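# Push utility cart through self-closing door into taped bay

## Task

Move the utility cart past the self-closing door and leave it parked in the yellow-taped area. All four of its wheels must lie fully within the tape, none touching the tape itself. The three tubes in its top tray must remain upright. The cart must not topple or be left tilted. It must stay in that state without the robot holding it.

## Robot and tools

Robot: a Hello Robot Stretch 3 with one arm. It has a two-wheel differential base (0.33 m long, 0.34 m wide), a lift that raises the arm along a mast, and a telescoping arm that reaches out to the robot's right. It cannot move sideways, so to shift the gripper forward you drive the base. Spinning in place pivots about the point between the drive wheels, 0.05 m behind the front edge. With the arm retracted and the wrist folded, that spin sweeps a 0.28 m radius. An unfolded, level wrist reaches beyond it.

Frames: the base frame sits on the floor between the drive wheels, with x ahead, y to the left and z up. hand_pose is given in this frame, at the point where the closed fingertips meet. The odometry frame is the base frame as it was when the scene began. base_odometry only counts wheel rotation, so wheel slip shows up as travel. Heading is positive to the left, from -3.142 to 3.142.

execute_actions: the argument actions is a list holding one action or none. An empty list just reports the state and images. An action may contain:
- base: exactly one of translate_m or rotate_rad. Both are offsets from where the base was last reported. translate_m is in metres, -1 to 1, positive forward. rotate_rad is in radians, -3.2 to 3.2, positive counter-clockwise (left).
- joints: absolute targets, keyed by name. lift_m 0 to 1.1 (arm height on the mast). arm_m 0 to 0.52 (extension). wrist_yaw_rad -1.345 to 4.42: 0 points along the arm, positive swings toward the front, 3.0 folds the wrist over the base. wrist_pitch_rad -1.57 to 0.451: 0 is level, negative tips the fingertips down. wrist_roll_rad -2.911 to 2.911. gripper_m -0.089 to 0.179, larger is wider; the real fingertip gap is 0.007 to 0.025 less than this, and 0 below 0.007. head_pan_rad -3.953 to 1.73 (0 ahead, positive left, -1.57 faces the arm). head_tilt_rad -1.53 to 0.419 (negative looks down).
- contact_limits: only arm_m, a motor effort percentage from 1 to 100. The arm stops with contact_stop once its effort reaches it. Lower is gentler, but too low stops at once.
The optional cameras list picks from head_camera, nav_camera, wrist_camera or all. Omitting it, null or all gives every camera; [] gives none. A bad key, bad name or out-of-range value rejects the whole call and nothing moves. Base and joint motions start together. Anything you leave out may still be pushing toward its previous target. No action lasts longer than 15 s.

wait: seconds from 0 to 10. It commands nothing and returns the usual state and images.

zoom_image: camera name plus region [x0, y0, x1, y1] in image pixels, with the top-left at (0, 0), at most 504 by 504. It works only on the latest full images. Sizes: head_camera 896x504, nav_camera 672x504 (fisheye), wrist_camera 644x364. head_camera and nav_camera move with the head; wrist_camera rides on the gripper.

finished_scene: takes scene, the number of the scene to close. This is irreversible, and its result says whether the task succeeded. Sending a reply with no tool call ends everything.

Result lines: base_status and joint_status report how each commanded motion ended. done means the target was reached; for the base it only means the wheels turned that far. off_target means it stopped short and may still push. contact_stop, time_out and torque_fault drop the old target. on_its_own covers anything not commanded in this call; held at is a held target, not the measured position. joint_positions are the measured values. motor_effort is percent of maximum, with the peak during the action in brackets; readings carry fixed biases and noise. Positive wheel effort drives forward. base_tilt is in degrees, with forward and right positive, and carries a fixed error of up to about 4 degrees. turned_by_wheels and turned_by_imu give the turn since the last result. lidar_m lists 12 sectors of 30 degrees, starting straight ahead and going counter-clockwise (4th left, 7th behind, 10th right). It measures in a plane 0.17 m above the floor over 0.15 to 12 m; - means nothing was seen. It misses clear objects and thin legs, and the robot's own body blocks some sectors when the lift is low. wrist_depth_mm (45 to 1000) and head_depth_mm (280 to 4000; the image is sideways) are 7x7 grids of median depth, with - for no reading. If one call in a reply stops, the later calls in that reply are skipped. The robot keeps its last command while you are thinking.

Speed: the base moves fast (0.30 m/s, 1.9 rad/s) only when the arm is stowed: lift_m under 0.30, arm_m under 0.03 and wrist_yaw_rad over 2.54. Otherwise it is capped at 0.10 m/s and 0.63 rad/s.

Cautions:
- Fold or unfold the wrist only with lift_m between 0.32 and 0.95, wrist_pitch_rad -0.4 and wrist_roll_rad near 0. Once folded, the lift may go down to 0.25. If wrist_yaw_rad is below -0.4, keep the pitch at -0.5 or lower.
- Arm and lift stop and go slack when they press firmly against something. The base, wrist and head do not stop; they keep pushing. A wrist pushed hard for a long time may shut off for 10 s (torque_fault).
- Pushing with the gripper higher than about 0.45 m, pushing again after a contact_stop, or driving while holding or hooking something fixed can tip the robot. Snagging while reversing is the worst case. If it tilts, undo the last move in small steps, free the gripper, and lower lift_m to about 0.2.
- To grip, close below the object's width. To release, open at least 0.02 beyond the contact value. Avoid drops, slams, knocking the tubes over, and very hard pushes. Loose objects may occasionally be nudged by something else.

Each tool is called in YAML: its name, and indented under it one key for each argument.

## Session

execute_actions:
  actions:
    - {"joints":{"head_tilt_rad":-0.6}}

Scene clock: 0.90 s.
base_odometry: x=+0.000 y=+0.000 heading=+0.000 (m, m, rad; odometry frame)
turned_by_wheels: +0.000 (rad since the last result)
turned_by_imu: +0.000 (rad since the last result)
base_tilt: forward=+0.5 right=+0.2 (deg)
lidar_m: 0.94 0.94 1.13 1.21 1.21 1.78 1.58 1.58 1.02 0.90 0.90 1.06
head_depth_mm: 844 941 1056 1218 1431 1413 1194 / 824 914 1032 1177 1371 1415 1197 / 804 891 1000 1137 1323 1424 1209 / 786 869 974 1101 1270 1411 1214 / 770 849 949 1073 1229 1377 1217 / 753 828 925 1039 1190 1355 1223 / 735 809 901 1011 1153 1336 1232
base_status: not commanded
joint_positions: lift_m=+0.399 arm_m=+0.003 wrist_yaw_rad=+2.864 wrist_pitch_rad=-0.345 wrist_roll_rad=-0.014 gripper_m=+0.037 head_pan_rad=-0.010 head_tilt_rad=-0.592
joint_status: all done
motor_effort: left_wheel=+1(0) right_wheel=+0(0) lift_m=+21(21) arm_m=-1(1) wrist_yaw_rad=+1(1) wrist_pitch_rad=+8(8) wrist_roll_rad=+0(0) gripper_m=+0(1) head_pan_rad=-1(0) head_tilt_rad=-4(36) (%)
hand_pose: x=+0.0425 y=+0.0764 z=+0.4280 quat_wxyz=(+0.217, +0.702, +0.026, +0.678) (m; base frame)
wrist_depth_mm: - - - - - 938 772 / - - - - - 973 784 / - - - - - - 798 / - - - - - - 825 / - 831 866 850 882 864 801 / 672 716 - 702 735 714 721 / 585 - 602 603 599 618 617
pictures: head_camera (sideways: a quarter turn clockwise sets it upright), nav_camera (sideways: a quarter turn counterclockwise sets it upright), wrist_camera
camera_calibration (this result's frames):
head_camera: T_world_to_cam=[[-0.57183, 0.0440113, -0.819191, 1.08845], [0.0300875, 0.999013, 0.0326699, -0.0407531], [0.81982, -0.00596579, -0.57259, 0.698775], [0, 0, 0, 1]] pos_world=[0.0507651, -0.0030226, 1.29309]
nav_camera: T_world_to_cam=[[0.533838, -0.0219648, 0.845301, -1.0626], [-0.0254999, -0.999626, -0.00987073, 0.0647088], [0.845202, -0.0162857, -0.534199, 0.64714], [0, 0, 0, 1]] pos_world=[0.021944, 0.0518839, 1.24456]
wrist_camera: T_world_to_cam=[[0.960241, -0.274152, 0.0527024, -0.0486104], [-0.0902826, -0.483589, -0.870627, 0.449727], [0.264171, 0.831253, -0.489113, 0.301548], [0, 0, 0, 1]] pos_world=[0.00761997, -0.0465068, 0.541597]
Images, in order (width x height): head_camera 896x504, nav_camera 672x504, wrist_camera 644x364.

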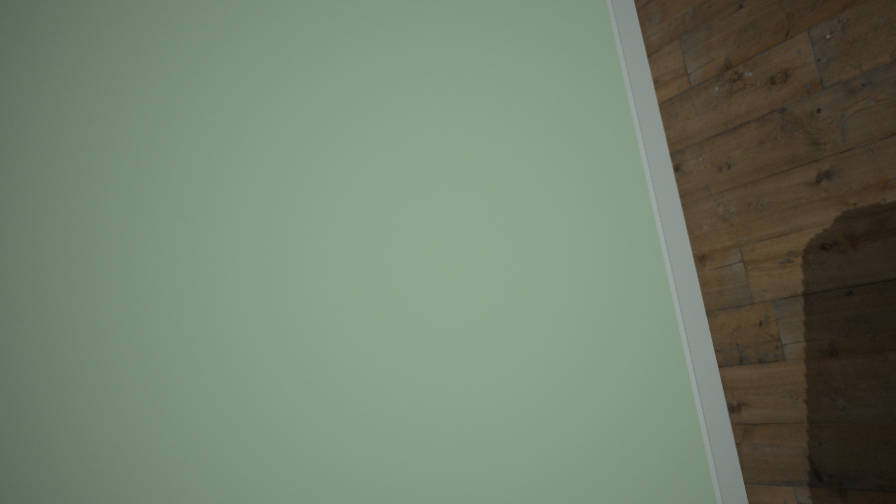

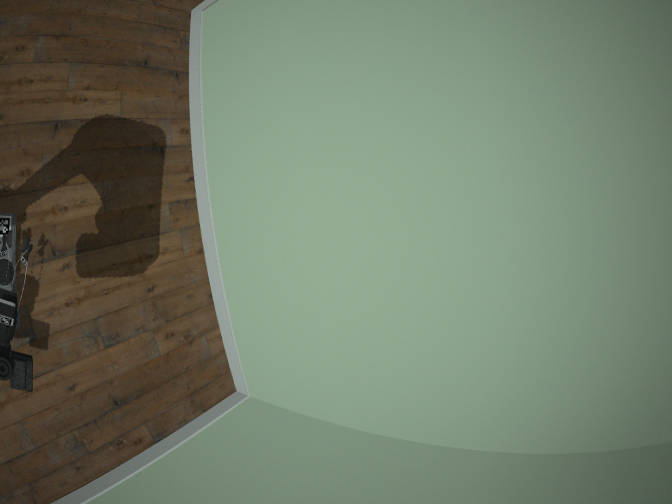

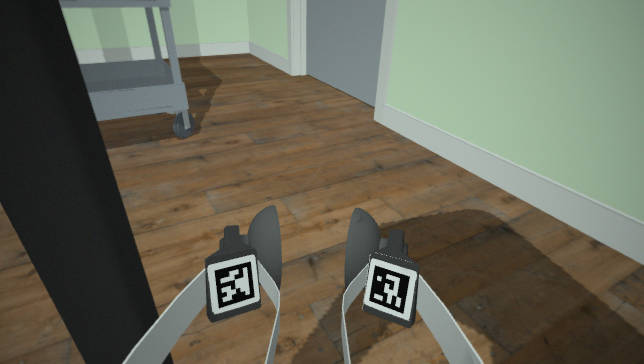

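execute_actions:
  actions:
    - {"base":{"rotate_rad":1.33},"joints":{"lift_m":0.28,"head_pan_rad":0.1}}
  cameras: ["nav_camera","head_camera"]

execute_actions:
  actions:
    - {"base":{"translate_m":1.0},"joints":{"head_tilt_rad":-0.9,"head_pan_rad":0.4}}
  cameras: ["nav_camera","head_camera"]

Scene clock: 9.13 s.
base_odometry: x=+0.000 y=+0.000 heading=+1.330 (m, m, rad; odometry frame)
turned_by_wheels: +1.330 (rad since the last result)
turned_by_imu: +1.319 (rad since the last result)
base_tilt: forward=+0.5 right=+0.2 (deg)
lidar_m: 1.43 1.21 1.27 1.61 1.59 1.20 0.92 0.90 0.96 0.96 0.94 1.00
head_depth_mm: 1379 1476 1552 1585 1635 1416 1198 / 1618 1742 1916 2042 1726 1422 1200 / 1870 2055 2298 2258 1745 1427 1206 / 2252 2543 2769 2266 1756 1438 1210 / 2468 2705 2919 2276 1714 1443 1221 / 2373 2605 1696 1532 1678 1452 1223 / 1164 1288 1357 1545 1634 1455 1227
base_status: done
joint_positions: lift_m=+0.280 arm_m=+0.003 wrist_yaw_rad=+2.864 wrist_pitch_rad=-0.346 wrist_roll_rad=-0.014 gripper_m=+0.037 head_pan_rad=+0.093 head_tilt_rad=-0.593
joint_status: all done
motor_effort: left_wheel=-1(7) right_wheel=+3(13) lift_m=+18(19) arm_m=-1(1) wrist_yaw_rad=-1(1) wrist_pitch_rad=+9(9) wrist_roll_rad=+0(0) gripper_m=+0(0) head_pan_rad=+5(21) head_tilt_rad=-3(4) (%)
hand_pose: x=+0.0425 y=+0.0762 z=+0.3092 quat_wxyz=(+0.217, +0.701, +0.026, +0.678) (m; base frame)
wrist_depth_mm: - - - - - - - / - - - - - - - / - - - - - - - / - 812 814 837 829 848 854 / - 649 669 650 687 670 671 / 522 550 - 542 566 558 564 / 459 - - 476 464 475 482
pictures: head_camera (sideways: a quarter turn clockwise sets it upright), nav_camera (sideways: a quarter turn counterclockwise sets it upright)
camera_calibration (this result's frames):
head_camera: T_world_to_cam=[[-0.573992, -0.0150593, -0.818723, 1.08785], [-0.0727284, 0.996817, 0.0326535, -0.0401044], [0.815625, 0.0782872, -0.57326, 0.699673], [0, 0, 0, 1]] pos_world=[0.050832, 0.00158362, 1.29306]
nav_camera: T_world_to_cam=[[0.533957, 0.0330861, 0.844864, -1.06203], [0.0773733, -0.996953, -0.00985804, 0.0640647], [0.841964, 0.0706337, -0.53489, 0.64806], [0, 0, 0, 1]] pos_world=[0.0164806, 0.0532333, 1.24455]
Images, in order (width x height): head_camera 896x504, nav_camera 672x504.

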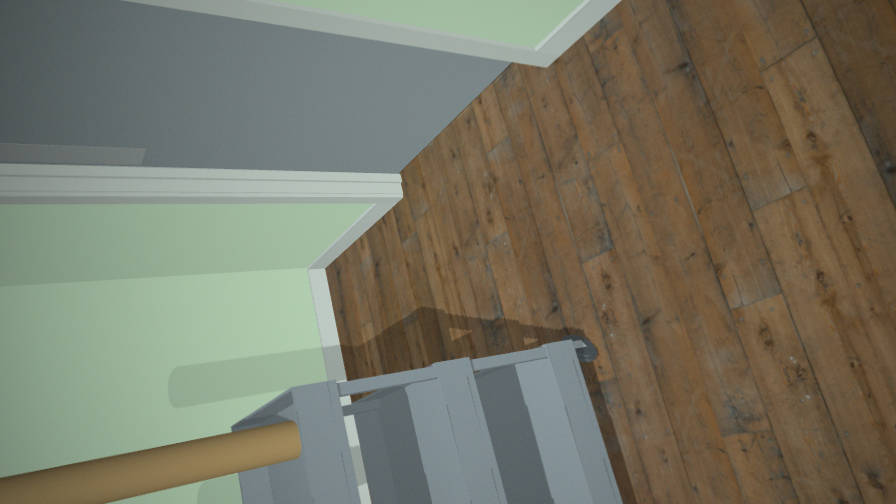

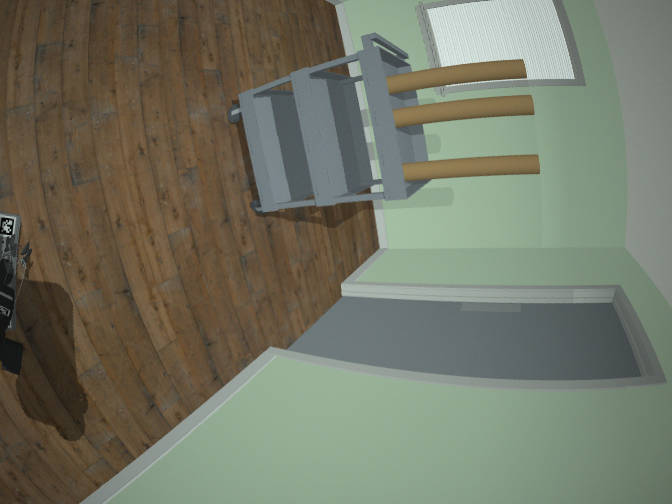

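Scene clock: 14.17 s.
base_odometry: x=+0.239 y=+0.971 heading=+1.330 (m, m, rad; odometry frame)
turned_by_wheels: +0.000 (rad since the last result)
turned_by_imu: +0.001 (rad since the last result)
base_tilt: forward=+0.6 right=+0.2 (deg)
lidar_m: 0.89 1.96 0.42 0.48 2.03 2.14 1.84 1.56 0.67 0.52 0.50 0.52
head_depth_mm: 1245 1285 1417 1551 1385 1219 1090 / 1696 1839 1803 1610 1388 1223 1093 / 1765 2051 1919 1621 1402 1232 1096 / 1734 2047 1926 1626 1403 1234 1105 / 1732 2012 1946 1633 1410 1238 1106 / 1720 1998 1950 1645 1286 1159 1110 / 1700 1987 1906 1021 901 1002 1116
base_status: done
joint_positions: lift_m=+0.280 arm_m=+0.003 wrist_yaw_rad=+2.864 wrist_pitch_rad=-0.346 wrist_roll_rad=-0.014 gripper_m=+0.037 head_pan_rad=+0.393 head_tilt_rad=-0.890
joint_status: all done
motor_effort: left_wheel=-2(6) right_wheel=+4(12) lift_m=+18(18) arm_m=+0(1) wrist_yaw_rad=+1(0) wrist_pitch_rad=+9(9) wrist_roll_rad=+0(0) gripper_m=+1(1) head_pan_rad=+5(35) head_tilt_rad=-5(27) (%)
hand_pose: x=+0.0425 y=+0.0762 z=+0.3092 quat_wxyz=(+0.217, +0.701, +0.026, +0.678) (m; base frame)
wrist_depth_mm: - - - - - - - / - - 960 982 946 - - / - - 739 553 654 - - / - 803 806 575 793 834 848 / - 646 673 636 655 672 673 / 525 558 - 548 576 559 563 / 460 - - 472 466 477 480
pictures: head_camera (sideways: a quarter turn clockwise sets it upright), nav_camera (sideways: a quarter turn counterclockwise sets it upright)
camera_calibration (this result's frames):
head_camera: T_world_to_cam=[[-0.741839, -0.266002, -0.615564, 0.824109], [-0.355987, 0.934147, 0.0253435, -0.0288485], [0.568285, 0.237934, -0.78768, 0.980068], [0, 0, 0, 1]] pos_world=[0.044128, 0.012972, 1.28]
nav_camera: T_world_to_cam=[[0.706862, 0.274959, 0.651724, -0.81135], [0.366433, -0.930432, -0.00489095, 0.055832], [0.605039, 0.24227, -0.758441, 0.940292], [0, 0, 0, 1]] pos_world=[-0.0158593, 0.0472308, 1.24221]
Images, in order (width x height): head_camera 896x504, nav_camera 672x504.

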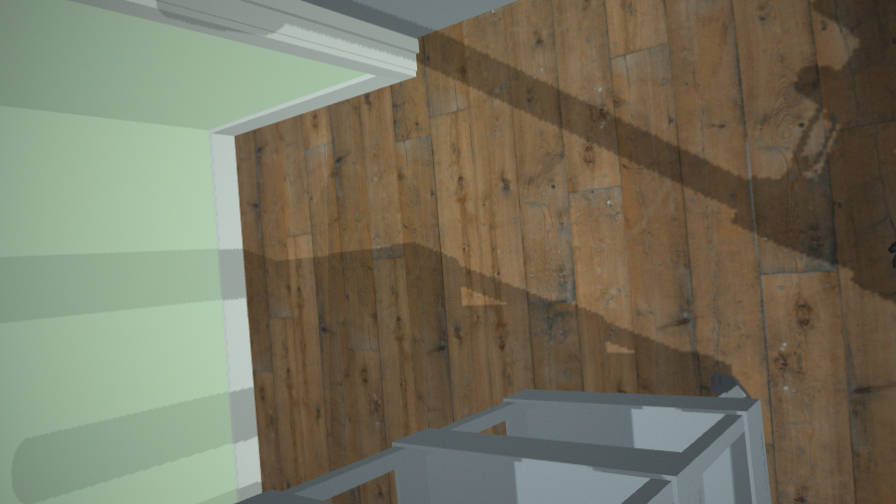

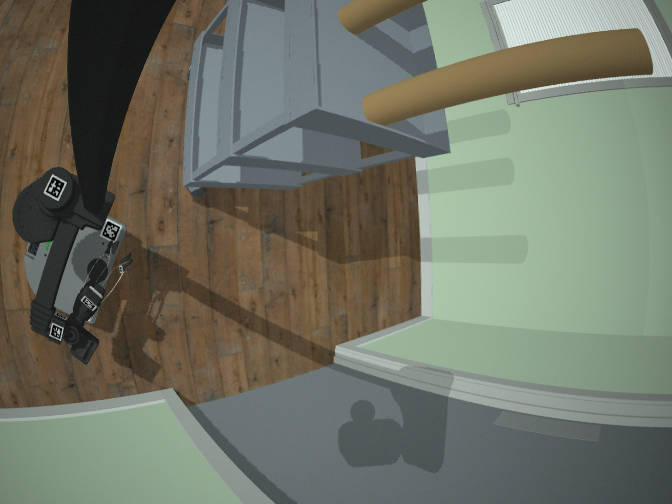

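execute_actions:
  actions:
    - {"base":{"rotate_rad":0.31}}
  cameras: []

execute_actions:
  actions:
    - {"base":{"translate_m":0.63}}
  cameras: []

execute_actions:
  actions:
    - {"base":{"rotate_rad":1.88}}
  cameras: []

execute_actions:
  actions:
    - {"joints":{"wrist_yaw_rad":1.57,"wrist_pitch_rad":0,"arm_m":0.03,"lift_m":0.22,"gripper_m":0.12,"head_pan_rad":-3.14,"head_tilt_rad":-1.1}}
  cameras: ["nav_camera","wrist_camera"]

Scene clock: 25.53 s.
base_odometry: x=+0.239 y=+0.971 heading=+1.640 (m, m, rad; odometry frame)
turned_by_wheels: +0.310 (rad since the last result)
turned_by_imu: +0.307 (rad since the last result)
base_tilt: forward=+0.6 right=+0.2 (deg)
lidar_m: 1.26 0.44 0.42 0.79 2.03 1.96 1.80 0.84 0.55 0.50 0.51 0.73
head_depth_mm: 1681 1947 1904 1588 1384 1220 1089 / 1717 1997 1900 1607 1387 1229 1093 / 1752 2045 1902 1619 1400 1228 1097 / 1791 2104 1938 1620 1406 1236 1104 / 1850 854 1031 1056 1216 1197 1106 / 1894 844 684 968 829 1184 1111 / 511 572 711 599 919 1208 1117
base_status: done
joint_positions: lift_m=+0.280 arm_m=+0.003 wrist_yaw_rad=+2.864 wrist_pitch_rad=-0.346 wrist_roll_rad=-0.014 gripper_m=+0.037 head_pan_rad=+0.393 head_tilt_rad=-0.890
joint_status: not commanded
motor_effort: left_wheel=-1(6) right_wheel=+3(12) lift_m=+17(18) arm_m=-1(1) wrist_yaw_rad=+2(0) wrist_pitch_rad=+9(9) wrist_roll_rad=+0(0) gripper_m=+0(0) head_pan_rad=+4(4) head_tilt_rad=-6(6) (%)
hand_pose: x=+0.0425 y=+0.0762 z=+0.3092 quat_wxyz=(+0.217, +0.701, +0.026, +0.678) (m; base frame)
wrist_depth_mm: - - - - - - - / - - - 956 - 933 - / - - - 806 579 742 646 / - 799 815 819 516 567 818 / - 645 677 664 586 669 681 / 526 558 - 544 574 557 557 / 458 - - 470 469 479 479
pictures: none
No camera images: the call's "cameras" was empty. Leave "cameras" out to get every camera's image.

Scene clock: 29.27 s.
base_odometry: x=+0.195 y=+1.600 heading=+1.639 (m, m, rad; odometry frame)
turned_by_wheels: +0.000 (rad since the last result)
turned_by_imu: +0.000 (rad since the last result)
base_tilt: forward=+0.5 right=+0.2 (deg)
lidar_m: 1.06 1.34 1.67 0.36 0.36 0.44 2.42 0.70 0.54 0.50 0.50 0.62
head_depth_mm: 1132 1316 1556 1599 1379 1217 1084 / 1160 1349 1608 1613 1396 1225 1090 / 1189 1386 1662 1615 1397 1231 1096 / 1218 1424 1722 1628 1408 1236 1100 / 1249 1475 1772 1631 1415 1244 1102 / 1281 1514 1810 1640 1416 1245 1107 / 1312 1558 1854 1658 1424 1248 962
base_status: done
joint_positions: lift_m=+0.280 arm_m=+0.003 wrist_yaw_rad=+2.864 wrist_pitch_rad=-0.347 wrist_roll_rad=-0.014 gripper_m=+0.037 head_pan_rad=+0.393 head_tilt_rad=-0.890
joint_status: not commanded
motor_effort: left_wheel=-1(5) right_wheel=+3(12) lift_m=+17(17) arm_m=-1(1) wrist_yaw_rad=+1(0) wrist_pitch_rad=+9(9) wrist_roll_rad=+0(0) gripper_m=+0(0) head_pan_rad=+5(4) head_tilt_rad=-5(5) (%)
hand_pose: x=+0.0425 y=+0.0762 z=+0.3092 quat_wxyz=(+0.217, +0.701, +0.026, +0.678) (m; base frame)
wrist_depth_mm: - - - - - - - / - 885 925 - - - - / - 689 653 - - - - / - 422 457 820 845 845 856 / - 451 556 654 681 678 674 / 513 558 - 544 577 556 562 / 460 - - 468 469 477 483
pictures: none
No camera images: the call's "cameras" was empty. Leave "cameras" out to get every camera's image.

Scene clock: 31.63 s.
base_odometry: x=+0.195 y=+1.600 heading=-2.764 (m, m, rad; odometry frame)
turned_by_wheels: +1.880 (rad since the last result)
turned_by_imu: +1.861 (rad since the last result)
base_tilt: forward=+0.5 right=+0.2 (deg)
lidar_m: 0.36 0.39 2.43 1.02 0.56 0.50 0.50 0.55 0.72 1.33 1.47 0.36
head_depth_mm: 1780 397 442 510 840 814 1069 / 1956 859 725 558 864 1065 1091 / 2095 2287 727 609 885 1147 1099 / 2219 2382 688 628 905 1198 1101 / 2379 2404 1949 1567 1415 1248 1108 / 2531 2410 1948 1646 1425 1246 1112 / 2668 2439 1958 1657 1425 1250 1114
base_status: done
joint_positions: lift_m=+0.280 arm_m=+0.003 wrist_yaw_rad=+2.864 wrist_pitch_rad=-0.347 wrist_roll_rad=-0.014 gripper_m=+0.037 head_pan_rad=+0.393 head_tilt_rad=-0.890
joint_status: not commanded
motor_effort: left_wheel=-2(9) right_wheel=+3(15) lift_m=+18(18) arm_m=-1(1) wrist_yaw_rad=+0(0) wrist_pitch_rad=+9(9) wrist_roll_rad=+0(0) gripper_m=-1(0) head_pan_rad=+4(4) head_tilt_rad=-6(5) (%)
hand_pose: x=+0.0425 y=+0.0762 z=+0.3092 quat_wxyz=(+0.217, +0.701, +0.026, +0.678) (m; base frame)
wrist_depth_mm: 812 - - - - - - / - - - - - - - / - - - - - - - / - 798 810 815 830 854 441 / - 640 674 657 679 653 389 / 522 554 - 543 568 560 378 / 461 - - 469 463 475 470
pictures: none
No camera images: the call's "cameras" was empty. Leave "cameras" out to get every camera's image.

Scene clock: 33.77 s.
base_odometry: x=+0.195 y=+1.600 heading=-2.764 (m, m, rad; odometry frame)
turned_by_wheels: +0.000 (rad since the last result)
turned_by_imu: +0.000 (rad since the last result)
base_tilt: forward=+0.6 right=+0.2 (deg)
lidar_m: 0.36 0.39 2.43 1.02 0.56 0.50 0.50 0.55 0.72 1.33 1.47 0.36
head_depth_mm: 455 551 696 945 1247 1196 1076 / 464 563 715 977 1276 - 1071 / 471 575 734 1012 1308 - 1067 / 481 587 751 1049 1307 - 1070 / 488 600 774 1092 1296 1216 1077 / 497 613 796 1135 1302 1203 1097 / 506 626 820 1098 1287 1194 1100
base_status: not commanded
joint_positions: lift_m=+0.220 arm_m=+0.030 wrist_yaw_rad=+1.573 wrist_pitch_rad=-0.025 wrist_roll_rad=-0.014 gripper_m=+0.120 head_pan_rad=-3.133 head_tilt_rad=-1.087
joint_status: all done
motor_effort: left_wheel=-2(2) right_wheel=+3(4) lift_m=+18(17) arm_m=+3(2) wrist_yaw_rad=-2(2) wrist_pitch_rad=+14(15) wrist_roll_rad=+0(0) gripper_m=+1(82) head_pan_rad=-5(57) head_tilt_rad=-6(24) (%)
hand_pose: x=+0.2342 y=-0.1742 z=+0.3286 quat_wxyz=(+0.510, +0.503, -0.489, +0.498) (m; base frame)
wrist_depth_mm: 270 260 252 243 - - - / - - 720 494 - - - / - - - - - - - / - - 906 893 - - - / 553 627 671 587 - - - / 467 - 481 436 794 855 815 / 326 315 302 293 609 592 636
pictures: nav_camera (sideways: a quarter turn counterclockwise sets it upright), wrist_camera
camera_calibration (this result's frames):
nav_camera: T_world_to_cam=[[-0.871291, 0.0089414, 0.490684, -0.591922], [0.00951492, 0.999954, -0.00132614, 0.0533674], [-0.490674, 0.00351337, -0.871336, 1.09374], [0, 0, 0, 1]] pos_world=[0.0204271, -0.0519151, 1.24354]
wrist_camera: T_world_to_cam=[[-0.0150784, -0.998643, 0.0498518, -0.192946], [-0.190103, -0.0460848, -0.980682, 0.395061], [0.981648, -0.0242642, -0.189151, -0.00505167], [0, 0, 0, 1]] pos_world=[0.077152, -0.174601, 0.396092]
Images, in order (width x height): nav_camera 672x504, wrist_camera 644x364.

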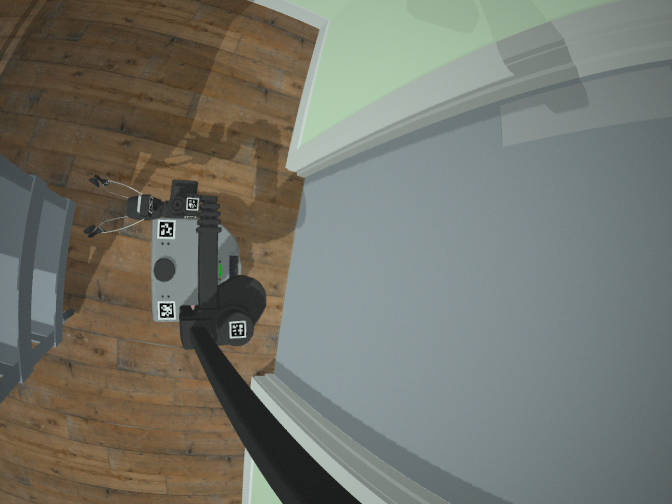

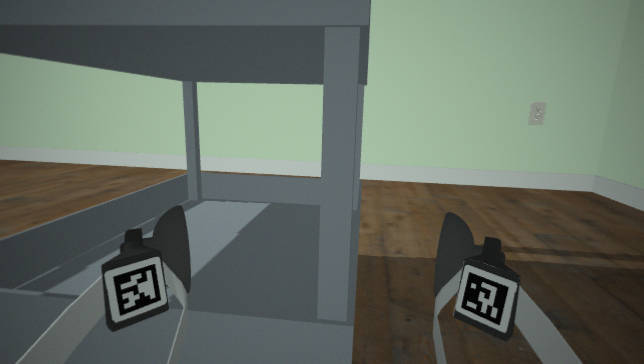

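execute_actions:
  actions:
    - {"base":{"translate_m":0.13},"joints":{"arm_m":0.05}}
  cameras: []

execute_actions:
  actions:
    - {"joints":{"gripper_m":-0.02}}
  cameras: ["wrist_camera"]

execute_actions:
  actions:
    - {"base":{"translate_m":-0.34},"joints":{"arm_m":0.03}}
  cameras: ["wrist_camera"]

execute_actions:
  actions:
    - {"base":{"translate_m":-0.3},"joints":{"head_pan_rad":-2.3}}
  cameras: ["nav_camera","wrist_camera"]

Scene clock: 47.83 s.
base_odometry: x=+0.075 y=+1.552 heading=-2.764 (m, m, rad; odometry frame)
turned_by_wheels: +0.000 (rad since the last result)
turned_by_imu: +0.000 (rad since the last result)
base_tilt: forward=+0.6 right=+0.2 (deg)
lidar_m: 0.23 0.25 2.41 1.32 0.65 0.63 0.62 0.69 0.94 1.35 0.29 0.23
head_depth_mm: 580 702 887 1199 1281 1199 1079 / 590 716 909 1245 1285 - 1068 / 600 732 934 1294 1315 - 1068 / 610 746 959 1341 1303 - 1071 / 621 762 988 1365 1293 1219 1081 / 633 780 1011 1369 1301 1221 1095 / 644 797 1018 1302 1314 1193 1094
base_status: done
joint_positions: lift_m=+0.220 arm_m=+0.050 wrist_yaw_rad=+1.572 wrist_pitch_rad=-0.024 wrist_roll_rad=-0.014 gripper_m=+0.120 head_pan_rad=-3.133 head_tilt_rad=-1.087
joint_status: all done
motor_effort: left_wheel=-2(2) right_wheel=+3(10) lift_m=+18(17) arm_m=+4(2) wrist_yaw_rad=-2(2) wrist_pitch_rad=+14(14) wrist_roll_rad=+0(0) gripper_m=+1(0) head_pan_rad=-5(5) head_tilt_rad=-8(7) (%)
hand_pose: x=+0.2342 y=-0.1943 z=+0.3286 quat_wxyz=(+0.510, +0.503, -0.489, +0.498) (m; base frame)
wrist_depth_mm: 268 260 251 125 - - - / - 725 705 128 - - - / - - - 132 - - - / - - - 137 - - - / 550 637 672 141 - - - / 470 - 480 146 784 866 829 / 368 368 372 152 610 594 625
pictures: none
No camera images: the call's "cameras" was empty. Leave "cameras" out to get every camera's image.

Scene clock: 49.73 s.
base_odometry: x=+0.075 y=+1.552 heading=-2.764 (m, m, rad; odometry frame)
turned_by_wheels: +0.000 (rad since the last result)
turned_by_imu: +0.000 (rad since the last result)
base_tilt: forward=+0.5 right=+0.2 (deg)
lidar_m: 0.23 0.25 2.42 1.32 0.66 0.63 0.62 0.69 0.94 1.35 0.29 0.23
head_depth_mm: 580 703 882 1203 1277 1200 1077 / 591 718 908 1245 1290 - 1069 / 600 732 933 1288 1311 - 1067 / 610 746 960 1335 1302 - 1070 / 621 763 989 1368 1294 1219 1082 / 634 781 1015 1374 1301 1217 1096 / 645 800 1016 1303 1301 1192 1100
base_status: not commanded
joint_positions: lift_m=+0.220 arm_m=+0.050 wrist_yaw_rad=+1.574 wrist_pitch_rad=-0.024 wrist_roll_rad=-0.014 gripper_m=-0.019 head_pan_rad=-3.133 head_tilt_rad=-1.087
joint_status: all done
motor_effort: left_wheel=-1(2) right_wheel=-8(10) lift_m=+18(18) arm_m=+3(3) wrist_yaw_rad=-3(5) wrist_pitch_rad=+14(14) wrist_roll_rad=+0(1) gripper_m=-19(93) head_pan_rad=-5(4) head_tilt_rad=-6(7) (%)
hand_pose: x=+0.2342 y=-0.1939 z=+0.3286 quat_wxyz=(+0.509, +0.503, -0.489, +0.498) (m; base frame)
wrist_depth_mm: 269 258 251 122 - - - / - 723 716 126 - - - / - - - 130 - - - / - - - 135 - - - / 545 634 726 138 - - - / 468 476 - 143 849 809 825 / 367 371 375 149 584 620 622
pictures: wrist_camera
camera_calibration (this result's frames):
wrist_camera: T_world_to_cam=[[-0.0140496, -0.998658, 0.0498409, -0.212885], [-0.18975, -0.0462772, -0.980741, 0.394115], [0.981732, -0.0232364, -0.188846, -0.00544733], [0, 0, 0, 1]] pos_world=[0.0771404, -0.194487, 0.396106]
Images, in order (width x height): wrist_camera 644x364.

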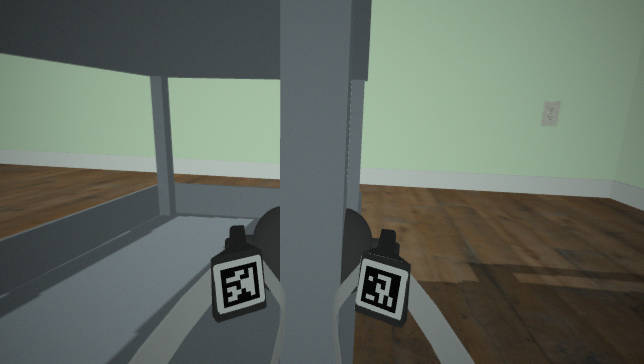

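Scene clock: 54.17 s.
base_odometry: x=+0.391 y=+1.677 heading=-2.764 (m, m, rad; odometry frame)
turned_by_wheels: +0.000 (rad since the last result)
turned_by_imu: -0.001 (rad since the last result)
base_tilt: forward=+0.5 right=+0.1 (deg)
lidar_m: 0.29 0.40 2.47 0.48 0.36 0.29 0.29 0.32 0.50 1.30 1.43 0.27
head_depth_mm: - 307 389 527 818 1168 1080 / - 314 399 545 827 - 1072 / - 321 410 566 809 - 1073 / 286 328 421 586 907 - 1071 / 289 335 432 610 1035 1217 1081 / 293 342 445 635 1111 1209 1100 / 295 350 459 662 1051 1195 1094
base_status: done
joint_positions: lift_m=+0.220 arm_m=+0.030 wrist_yaw_rad=+1.562 wrist_pitch_rad=-0.024 wrist_roll_rad=-0.014 gripper_m=-0.016 head_pan_rad=-3.133 head_tilt_rad=-1.087
joint_status: all done
motor_effort: left_wheel=-3(5) right_wheel=+1(19) lift_m=+18(18) arm_m=-4(5) wrist_yaw_rad=+6(6) wrist_pitch_rad=+14(14) wrist_roll_rad=+0(1) gripper_m=-20(21) head_pan_rad=-4(4) head_tilt_rad=-7(7) (%)
hand_pose: x=+0.2342 y=-0.1774 z=+0.3286 quat_wxyz=(+0.512, +0.500, -0.492, +0.495) (m; base frame)
wrist_depth_mm: 269 259 251 133 240 - - / - - - 137 602 - - / - - - 142 - - - / - - - 147 - - - / - 567 658 148 705 - - / 441 474 - 153 492 801 819 / 295 370 373 161 359 619 627
pictures: wrist_camera
camera_calibration (this result's frames):
wrist_camera: T_world_to_cam=[[-0.025397, -0.998437, 0.0497872, -0.193672], [-0.190264, -0.0440652, -0.980744, 0.395369], [0.981404, -0.0343807, -0.188847, -0.00695911], [0, 0, 0, 1]] pos_world=[0.0771354, -0.176186, 0.396084]
Images, in order (width x height): wrist_camera 644x364.

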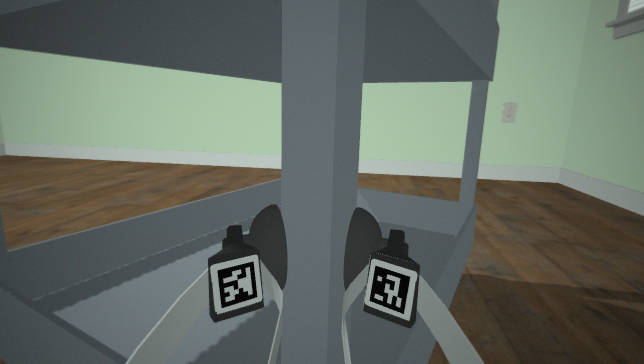

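Scene clock: 58.10 s.
base_odometry: x=+0.669 y=+1.788 heading=-2.764 (m, m, rad; odometry frame)
turned_by_wheels: +0.000 (rad since the last result)
turned_by_imu: +0.000 (rad since the last result)
base_tilt: forward=+0.6 right=+0.1 (deg)
lidar_m: 0.33 2.86 0.47 0.29 0.25 0.25 0.29 0.49 0.41 0.39 1.38 0.28
head_depth_mm: 1881 1754 1557 846 847 790 - / 1719 1755 1563 1409 1250 - - / 1584 1755 1570 1417 1290 - - / 1466 1709 1569 1414 1298 - 1077 / 1363 1635 1591 1429 1280 1199 1093 / 1273 1504 1603 1385 1005 1209 1083 / 1192 1394 565 636 1270 1196 940
base_status: done
joint_positions: lift_m=+0.220 arm_m=+0.030 wrist_yaw_rad=+1.555 wrist_pitch_rad=-0.024 wrist_roll_rad=-0.014 gripper_m=-0.016 head_pan_rad=-2.307 head_tilt_rad=-1.088
joint_status: all done
motor_effort: left_wheel=-3(24) right_wheel=-5(31) lift_m=+18(19) arm_m=-3(3) wrist_yaw_rad=+12(13) wrist_pitch_rad=+14(14) wrist_roll_rad=+0(1) gripper_m=-20(20) head_pan_rad=+5(57) head_tilt_rad=-5(6) (%)
hand_pose: x=+0.2342 y=-0.1794 z=+0.3287 quat_wxyz=(+0.514, +0.498, -0.494, +0.494) (m; base frame)
wrist_depth_mm: - 279 251 140 235 262 481 / - - - 144 596 558 - / - - - 148 - - - / - - - 154 - - - / - 535 609 154 724 644 - / 747 444 - 159 527 481 820 / 585 393 371 168 372 436 623
pictures: nav_camera (sideways: a quarter turn counterclockwise sets it upright), wrist_camera
camera_calibration (this result's frames):
nav_camera: T_world_to_cam=[[-0.597742, -0.634871, 0.489534, -0.592092], [-0.728577, 0.684963, -0.00130193, 0.0578383], [-0.334486, -0.357441, -0.871983, 1.09363], [0, 0, 0, 1]] pos_world=[0.0540263, -0.02461, 1.24355]
wrist_camera: T_world_to_cam=[[-0.0330591, -0.998213, 0.0497806, -0.193793], [-0.190117, -0.0426177, -0.980836, 0.395634], [0.981205, -0.0418897, -0.188368, -0.00845555], [0, 0, 0, 1]] pos_world=[0.0771068, -0.17694, 0.396106]
Images, in order (width x height): nav_camera 672x504, wrist_camera 644x364.

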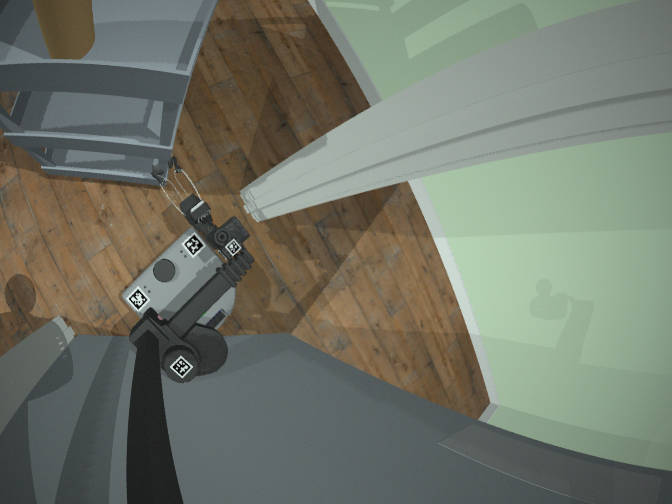

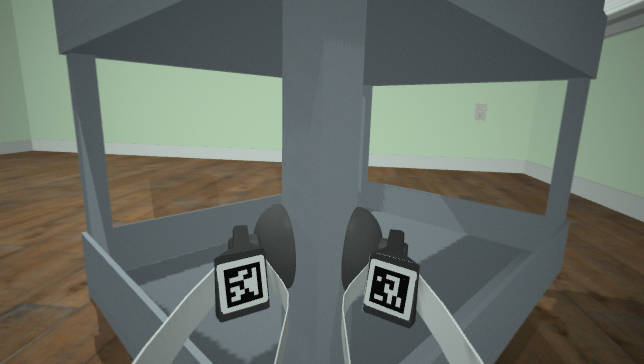

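execute_actions:
  actions:
    - {"joints":{"gripper_m":0.08,"head_pan_rad":-0.3,"head_tilt_rad":-1.2}}
  cameras: []

execute_actions:
  actions:
    - {"base":{"translate_m":0.035}}
  cameras: []

execute_actions:
  actions:
    - {"joints":{"gripper_m":-0.015}}
  cameras: []

execute_actions:
  actions:
    - {"base":{"rotate_rad":-0.3},"joints":{"arm_m":0.005,"wrist_yaw_rad":1.8}}
  cameras: ["nav_camera","wrist_camera"]

execute_actions:
  actions:
    - {"base":{"translate_m":-0.2}}
  cameras: ["nav_camera","wrist_camera"]

Scene clock: 75.83 s.
base_odometry: x=+0.669 y=+1.788 heading=-2.764 (m, m, rad; odometry frame)
turned_by_wheels: +0.000 (rad since the last result)
turned_by_imu: +0.000 (rad since the last result)
base_tilt: forward=+0.6 right=+0.1 (deg)
lidar_m: 0.33 2.87 0.47 0.29 0.25 0.25 0.29 0.49 0.41 0.39 1.37 0.28
head_depth_mm: 658 603 1420 1339 1243 1159 1085 / 660 599 548 1306 1251 - 1071 / 653 602 540 853 1235 - - / 608 579 559 874 1248 1199 - / 383 485 899 1171 1263 1187 - / 649 608 899 1325 1271 1181 1011 / 627 611 1443 1371 1272 1185 845
base_status: not commanded
joint_positions: lift_m=+0.220 arm_m=+0.030 wrist_yaw_rad=+1.567 wrist_pitch_rad=-0.024 wrist_roll_rad=-0.014 gripper_m=+0.080 head_pan_rad=-0.307 head_tilt_rad=-1.186
joint_status: all done
motor_effort: left_wheel=-3(2) right_wheel=-5(4) lift_m=+18(18) arm_m=-3(3) wrist_yaw_rad=+2(14) wrist_pitch_rad=+14(14) wrist_roll_rad=+0(0) gripper_m=-1(81) head_pan_rad=+5(56) head_tilt_rad=-7(19) (%)
hand_pose: x=+0.2342 y=-0.1761 z=+0.3287 quat_wxyz=(+0.511, +0.501, -0.491, +0.497) (m; base frame)
wrist_depth_mm: - 294 250 140 232 260 433 / - - - 143 601 557 - / - - - 149 - - - / - - - 153 - - - / - 521 638 159 734 650 - / 763 441 483 164 489 471 820 / 589 331 375 171 381 410 628
pictures: none
No camera images: the call's "cameras" was empty. Leave "cameras" out to get every camera's image.

Scene clock: 77.50 s.
base_odometry: x=+0.637 y=+1.775 heading=-2.764 (m, m, rad; odometry frame)
turned_by_wheels: +0.000 (rad since the last result)
turned_by_imu: +0.000 (rad since the last result)
base_tilt: forward=+0.6 right=+0.2 (deg)
lidar_m: 0.30 2.84 0.46 0.31 0.26 0.25 0.28 0.45 0.41 0.40 0.25 0.25
head_depth_mm: 655 594 560 1336 1250 1162 1086 / 659 597 547 586 1251 1188 1073 / 635 600 549 840 1218 - - / 383 487 531 864 1241 1192 - / 348 451 540 887 1267 1188 - / 641 607 856 1322 1270 1182 1064 / 627 604 795 1372 1269 1186 897
base_status: done
joint_positions: lift_m=+0.220 arm_m=+0.030 wrist_yaw_rad=+1.569 wrist_pitch_rad=-0.023 wrist_roll_rad=-0.014 gripper_m=+0.080 head_pan_rad=-0.307 head_tilt_rad=-1.187
joint_status: not commanded
motor_effort: left_wheel=+0(8) right_wheel=-4(29) lift_m=+18(18) arm_m=-3(4) wrist_yaw_rad=+1(3) wrist_pitch_rad=+13(14) wrist_roll_rad=+0(0) gripper_m=+0(1) head_pan_rad=+4(5) head_tilt_rad=-7(7) (%)
hand_pose: x=+0.2343 y=-0.1757 z=+0.3289 quat_wxyz=(+0.510, +0.502, -0.491, +0.497) (m; base frame)
wrist_depth_mm: 391 257 248 104 209 229 306 / - - - 107 447 556 503 / - - - 111 - - - / - - - 115 - - - / - 509 624 119 709 632 - / 760 451 485 124 443 508 775 / 595 351 372 128 368 368 635
pictures: none
No camera images: the call's "cameras" was empty. Leave "cameras" out to get every camera's image.

Scene clock: 79.13 s.
base_odometry: x=+0.637 y=+1.775 heading=-2.764 (m, m, rad; odometry frame)
turned_by_wheels: +0.000 (rad since the last result)
turned_by_imu: +0.000 (rad since the last result)
base_tilt: forward=+0.6 right=+0.2 (deg)
lidar_m: 0.30 2.82 0.46 0.31 0.25 0.25 0.28 0.45 0.41 0.40 0.34 0.26
head_depth_mm: 654 595 565 1342 1245 1161 1087 / 658 597 547 666 1250 1180 1068 / 640 600 549 840 1220 - - / 391 497 540 870 1246 1198 - / 353 453 546 888 1262 1186 - / 642 608 864 1328 1263 1184 1064 / 624 609 836 1367 1275 1182 899
base_status: not commanded
joint_positions: lift_m=+0.220 arm_m=+0.030 wrist_yaw_rad=+1.556 wrist_pitch_rad=-0.023 wrist_roll_rad=-0.014 gripper_m=-0.014 head_pan_rad=-0.307 head_tilt_rad=-1.187
joint_status: all done
motor_effort: left_wheel=-1(2) right_wheel=+1(3) lift_m=+19(19) arm_m=-3(3) wrist_yaw_rad=+12(15) wrist_pitch_rad=+13(14) wrist_roll_rad=+0(0) gripper_m=-18(94) head_pan_rad=+4(5) head_tilt_rad=-6(6) (%)
hand_pose: x=+0.2342 y=-0.1789 z=+0.3288 quat_wxyz=(+0.513, +0.499, -0.494, +0.494) (m; base frame)
wrist_depth_mm: 368 261 251 110 235 231 360 / - - - 113 606 562 543 / - - - 117 - - - / - - - 120 - - - / 962 517 589 125 710 640 - / 717 474 - 127 510 496 771 / 592 343 374 133 371 378 621
pictures: none
No camera images: the call's "cameras" was empty. Leave "cameras" out to get every camera's image.

Scene clock: 80.57 s.
base_odometry: x=+0.637 y=+1.775 heading=-3.063 (m, m, rad; odometry frame)
turned_by_wheels: -0.300 (rad since the last result)
turned_by_imu: -0.296 (rad since the last result)
base_tilt: forward=+0.6 right=+0.1 (deg)
lidar_m: 0.21 0.31 2.72 0.41 0.28 0.27 0.27 0.35 1.37 0.40 0.42 0.20
head_depth_mm: 1687 1587 1452 1341 1224 1160 1089 / 662 1529 1441 1344 1254 - 1072 / 664 601 551 779 1242 - - / 665 602 552 521 1121 1191 - / 657 605 555 528 1223 1187 - / 549 607 517 824 1241 1181 1112 / 346 367 461 859 1275 1182 1105
base_status: done
joint_positions: lift_m=+0.220 arm_m=+0.005 wrist_yaw_rad=+1.827 wrist_pitch_rad=-0.023 wrist_roll_rad=-0.014 gripper_m=-0.014 head_pan_rad=-0.307 head_tilt_rad=-1.187
joint_status: wrist_yaw_rad off_target (ended at +1.827, target +1.800); the others done
on_its_own: right_wheel is at rest, and its effort (-19) is outside its rest range (-18 to +18); wrist_yaw_rad is at rest, and its effort (-22) is outside its rest range (-12 to +12)
motor_effort: left_wheel=+5(12) right_wheel=-19(29) lift_m=+19(19) arm_m=-1(14) wrist_yaw_rad=-22(53) wrist_pitch_rad=+13(13) wrist_roll_rad=+0(0) gripper_m=-19(21) head_pan_rad=+4(4) head_tilt_rad=-6(7) (%)
hand_pose: x=+0.2259 y=-0.0853 z=+0.3288 quat_wxyz=(+0.442, +0.561, -0.422, +0.559) (m; base frame)
wrist_depth_mm: - 262 247 110 235 229 292 / - - - 113 597 559 475 / - - - 117 - - - / - - - 121 - - - / - 514 571 124 706 639 580 / 756 460 - 127 496 503 578 / 588 410 360 134 381 352 598
pictures: nav_camera (sideways: a quarter turn counterclockwise sets it upright), wrist_camera
camera_calibration (this result's frames):
nav_camera: T_world_to_cam=[[0.868287, -0.29235, 0.400762, -0.485406], [-0.319312, -0.94765, 0.000521663, 0.0529676], [0.379629, -0.128421, -0.916182, 1.1467], [0, 0, 0, 1]] pos_world=[0.00306267, 0.0555471, 1.24509]
wrist_camera: T_world_to_cam=[[0.236557, -0.970346, 0.0496872, -0.158641], [-0.171189, -0.091963, -0.980937, 0.389749], [0.956418, 0.223542, -0.187867, 0.0316975], [0, 0, 0, 1]] pos_world=[0.0739322, -0.12518, 0.396156]
Images, in order (width x height): nav_camera 672x504, wrist_camera 644x364.

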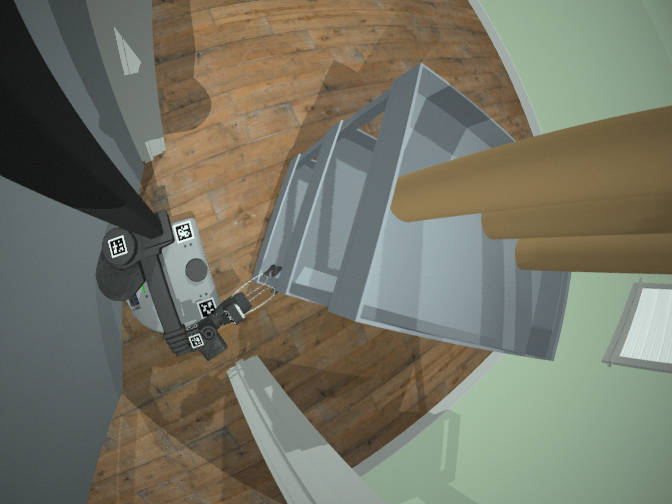

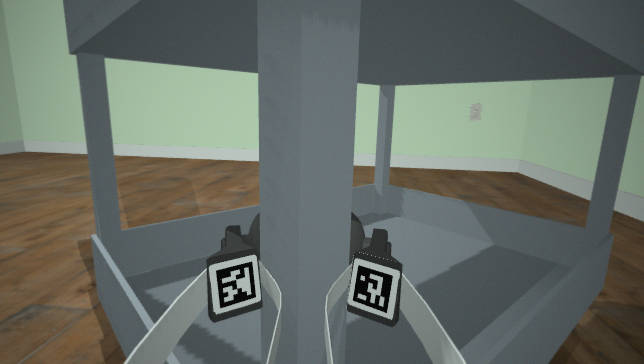

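Scene clock: 83.50 s.
base_odometry: x=+0.836 y=+1.790 heading=-3.063 (m, m, rad; odometry frame)
turned_by_wheels: +0.000 (rad since the last result)
turned_by_imu: +0.000 (rad since the last result)
base_tilt: forward=+0.6 right=+0.2 (deg)
lidar_m: 0.23 0.38 0.46 0.28 0.24 0.25 0.29 0.55 1.39 1.04 0.46 0.21
head_depth_mm: 665 1545 1444 989 1232 1163 1092 / 660 597 835 1345 1252 - 1069 / 661 599 549 524 1239 - - / 659 603 552 754 1218 1196 - / 579 605 546 843 1239 1187 - / 352 409 495 878 1264 1182 938 / 310 401 565 929 1272 1192 778
base_status: done
joint_positions: lift_m=+0.220 arm_m=+0.005 wrist_yaw_rad=+1.744 wrist_pitch_rad=-0.023 wrist_roll_rad=-0.014 gripper_m=-0.014 head_pan_rad=-0.307 head_tilt_rad=-1.187
joint_status: not commanded
on_its_own: wrist_yaw_rad is held at +1.752, not at your +1.800, by its stall guard, which is not easing now
motor_effort: left_wheel=+1(9) right_wheel=-11(32) lift_m=+19(18) arm_m=-1(1) wrist_yaw_rad=+7(27) wrist_pitch_rad=+13(14) wrist_roll_rad=+0(0) gripper_m=-16(19) head_pan_rad=+4(4) head_tilt_rad=-7(7) (%)
hand_pose: x=+0.2305 y=-0.1061 z=+0.3289 quat_wxyz=(+0.465, +0.543, -0.445, +0.540) (m; base frame)
wrist_depth_mm: - 285 247 109 234 227 271 / - - - 113 591 548 516 / - - - 117 - - - / - - - 121 - - - / - 524 576 124 715 643 572 / 760 478 - 126 522 510 506 / 591 544 359 133 374 371 579
pictures: nav_camera (sideways: a quarter turn counterclockwise sets it upright), wrist_camera
camera_calibration (this result's frames):
nav_camera: T_world_to_cam=[[0.868287, -0.29235, 0.400762, -0.485406], [-0.319312, -0.94765, 0.000521665, 0.0529676], [0.379629, -0.128421, -0.916182, 1.1467], [0, 0, 0, 1]] pos_world=[0.00306267, 0.0555471, 1.24509]
wrist_camera: T_world_to_cam=[[0.155009, -0.986663, 0.0496822, -0.162831], [-0.178095, -0.077375, -0.980966, 0.391799], [0.971727, 0.143211, -0.187714, 0.0199229], [0, 0, 0, 1]] pos_world=[0.0756583, -0.133197, 0.396172]
Images, in order (width x height): nav_camera 672x504, wrist_camera 644x364.

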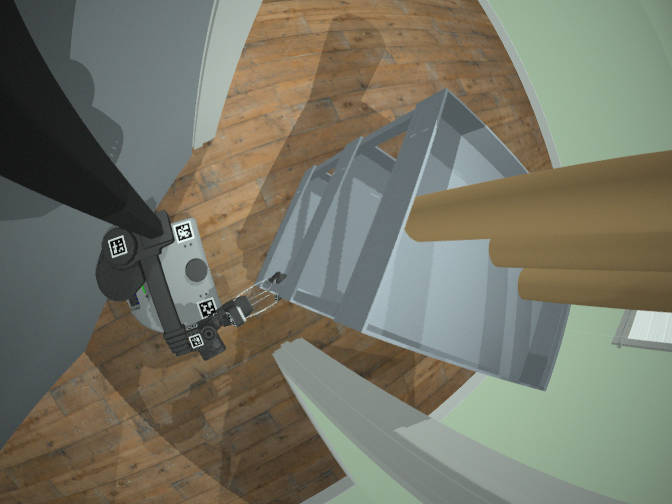

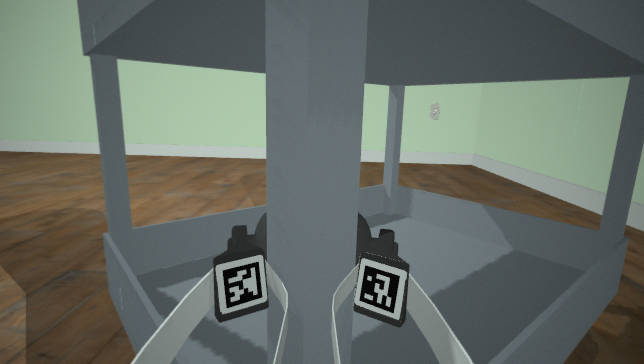

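execute_actions:
  actions:
    - {"base":{"translate_m":-0.12},"joints":{"wrist_yaw_rad":1.85,"head_pan_rad":-0.6}}
  cameras: ["nav_camera"]

execute_actions:
  actions:
    - {"base":{"translate_m":-0.07}}
  cameras: ["nav_camera","wrist_camera"]

Scene clock: 93.83 s.
base_odometry: x=+0.956 y=+1.800 heading=-3.063 (m, m, rad; odometry frame)
turned_by_wheels: +0.000 (rad since the last result)
turned_by_imu: +0.000 (rad since the last result)
base_tilt: forward=+0.6 right=+0.2 (deg)
lidar_m: 0.21 0.40 0.35 0.24 0.23 0.24 0.32 1.89 1.41 1.30 0.52 0.19
head_depth_mm: 505 652 1169 1343 1244 1165 1087 / 547 657 854 1315 1251 - 1069 / 652 700 936 1312 1268 - - / 665 602 552 771 1218 1198 - / 667 604 554 516 1118 1178 1103 / 652 608 557 525 1230 1180 940 / 546 605 538 533 1242 1186 818
base_status: done
joint_positions: lift_m=+0.220 arm_m=+0.005 wrist_yaw_rad=+1.854 wrist_pitch_rad=-0.023 wrist_roll_rad=-0.014 gripper_m=-0.014 head_pan_rad=-0.593 head_tilt_rad=-1.187
joint_status: all done
motor_effort: left_wheel=+3(9) right_wheel=-13(29) lift_m=+18(18) arm_m=+0(1) wrist_yaw_rad=-4(42) wrist_pitch_rad=+13(13) wrist_roll_rad=+0(0) gripper_m=-17(19) head_pan_rad=-5(34) head_tilt_rad=-7(6) (%)
hand_pose: x=+0.2241 y=-0.0785 z=+0.3289 quat_wxyz=(+0.434, +0.566, -0.414, +0.565) (m; base frame)
wrist_depth_mm: - - 248 108 235 229 223 / - - 512 111 603 552 523 / - - - 115 - - - / - - - 119 - - - / - - 520 121 703 660 592 / 762 762 - 125 497 501 515 / 591 599 350 132 381 386 392
pictures: nav_camera (sideways: a quarter turn counterclockwise sets it upright)
camera_calibration (this result's frames):
nav_camera: T_world_to_cam=[[0.750323, -0.525743, 0.400761, -0.484685], [-0.574027, -0.818836, 0.000521676, 0.0545214], [0.327883, -0.230439, -0.916182, 1.14702], [0, 0, 0, 1]] pos_world=[0.0188791, 0.0541424, 1.24509]
Images, in order (width x height): nav_camera 672x504.

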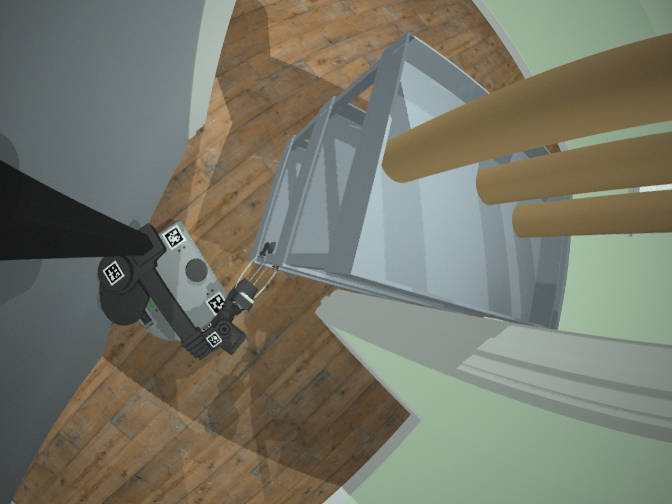

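Scene clock: 95.47 s.
base_odometry: x=+1.026 y=+1.805 heading=-3.063 (m, m, rad; odometry frame)
turned_by_wheels: +0.000 (rad since the last result)
turned_by_imu: +0.000 (rad since the last result)
base_tilt: forward=+0.6 right=+0.2 (deg)
lidar_m: 0.23 0.37 0.31 0.23 0.23 0.24 0.33 1.82 1.42 1.31 0.56 0.21
head_depth_mm: 629 897 1401 1344 1247 1165 1087 / 562 723 1079 1343 1253 - 1072 / 612 778 1005 1320 1266 - - / 664 596 557 623 1219 1200 - / 668 606 554 523 1128 1180 1073 / 663 608 556 531 1147 1181 881 / 626 607 544 531 1227 1187 752
base_status: done
joint_positions: lift_m=+0.220 arm_m=+0.005 wrist_yaw_rad=+1.805 wrist_pitch_rad=-0.022 wrist_roll_rad=-0.014 gripper_m=-0.014 head_pan_rad=-0.593 head_tilt_rad=-1.187
joint_status: not commanded
on_its_own: wrist_yaw_rad is at rest, and its effort (+36) is outside its rest range (-12 to +12)
motor_effort: left_wheel=-2(7) right_wheel=-8(37) lift_m=+18(18) arm_m=-1(1) wrist_yaw_rad=+36(39) wrist_pitch_rad=+13(13) wrist_roll_rad=+0(0) gripper_m=-20(20) head_pan_rad=-5(4) head_tilt_rad=-7(7) (%)
hand_pose: x=+0.2273 y=-0.0906 z=+0.3292 quat_wxyz=(+0.448, +0.556, -0.428, +0.554) (m; base frame)
wrist_depth_mm: - 344 247 110 229 226 232 / - - - 114 559 547 516 / - - - 118 - - - / - - - 122 - - - / - 918 575 126 730 670 579 / 743 537 - 128 531 506 493 / 587 590 367 135 368 388 358
pictures: nav_camera (sideways: a quarter turn counterclockwise sets it upright), wrist_camera
camera_calibration (this result's frames):
nav_camera: T_world_to_cam=[[0.750223, -0.525886, 0.400761, -0.484685], [-0.574183, -0.818727, 0.000521676, 0.0545223], [0.327839, -0.230502, -0.916182, 1.14702], [0, 0, 0, 1]] pos_world=[0.0188895, 0.05414, 1.24509]
wrist_camera: T_world_to_cam=[[0.215454, -0.97525, 0.049667, -0.159826], [-0.171693, -0.0879017, -0.981221, 0.390448], [0.961302, 0.20288, -0.186382, 0.0281716], [0, 0, 0, 1]] pos_world=[0.0743908, -0.127264, 0.396305]
Images, in order (width x height): nav_camera 672x504, wrist_camera 644x364.

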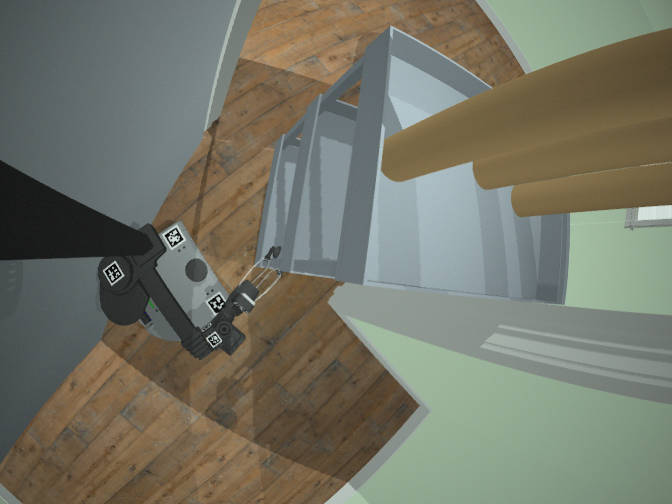

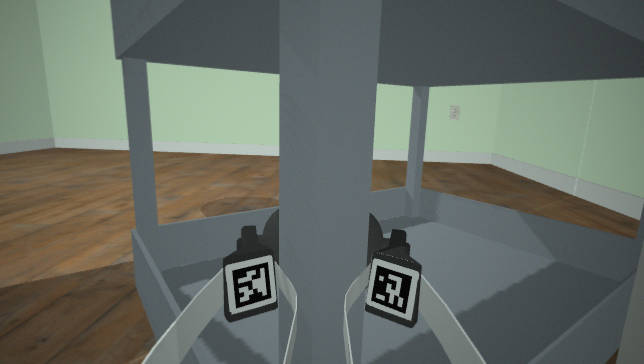

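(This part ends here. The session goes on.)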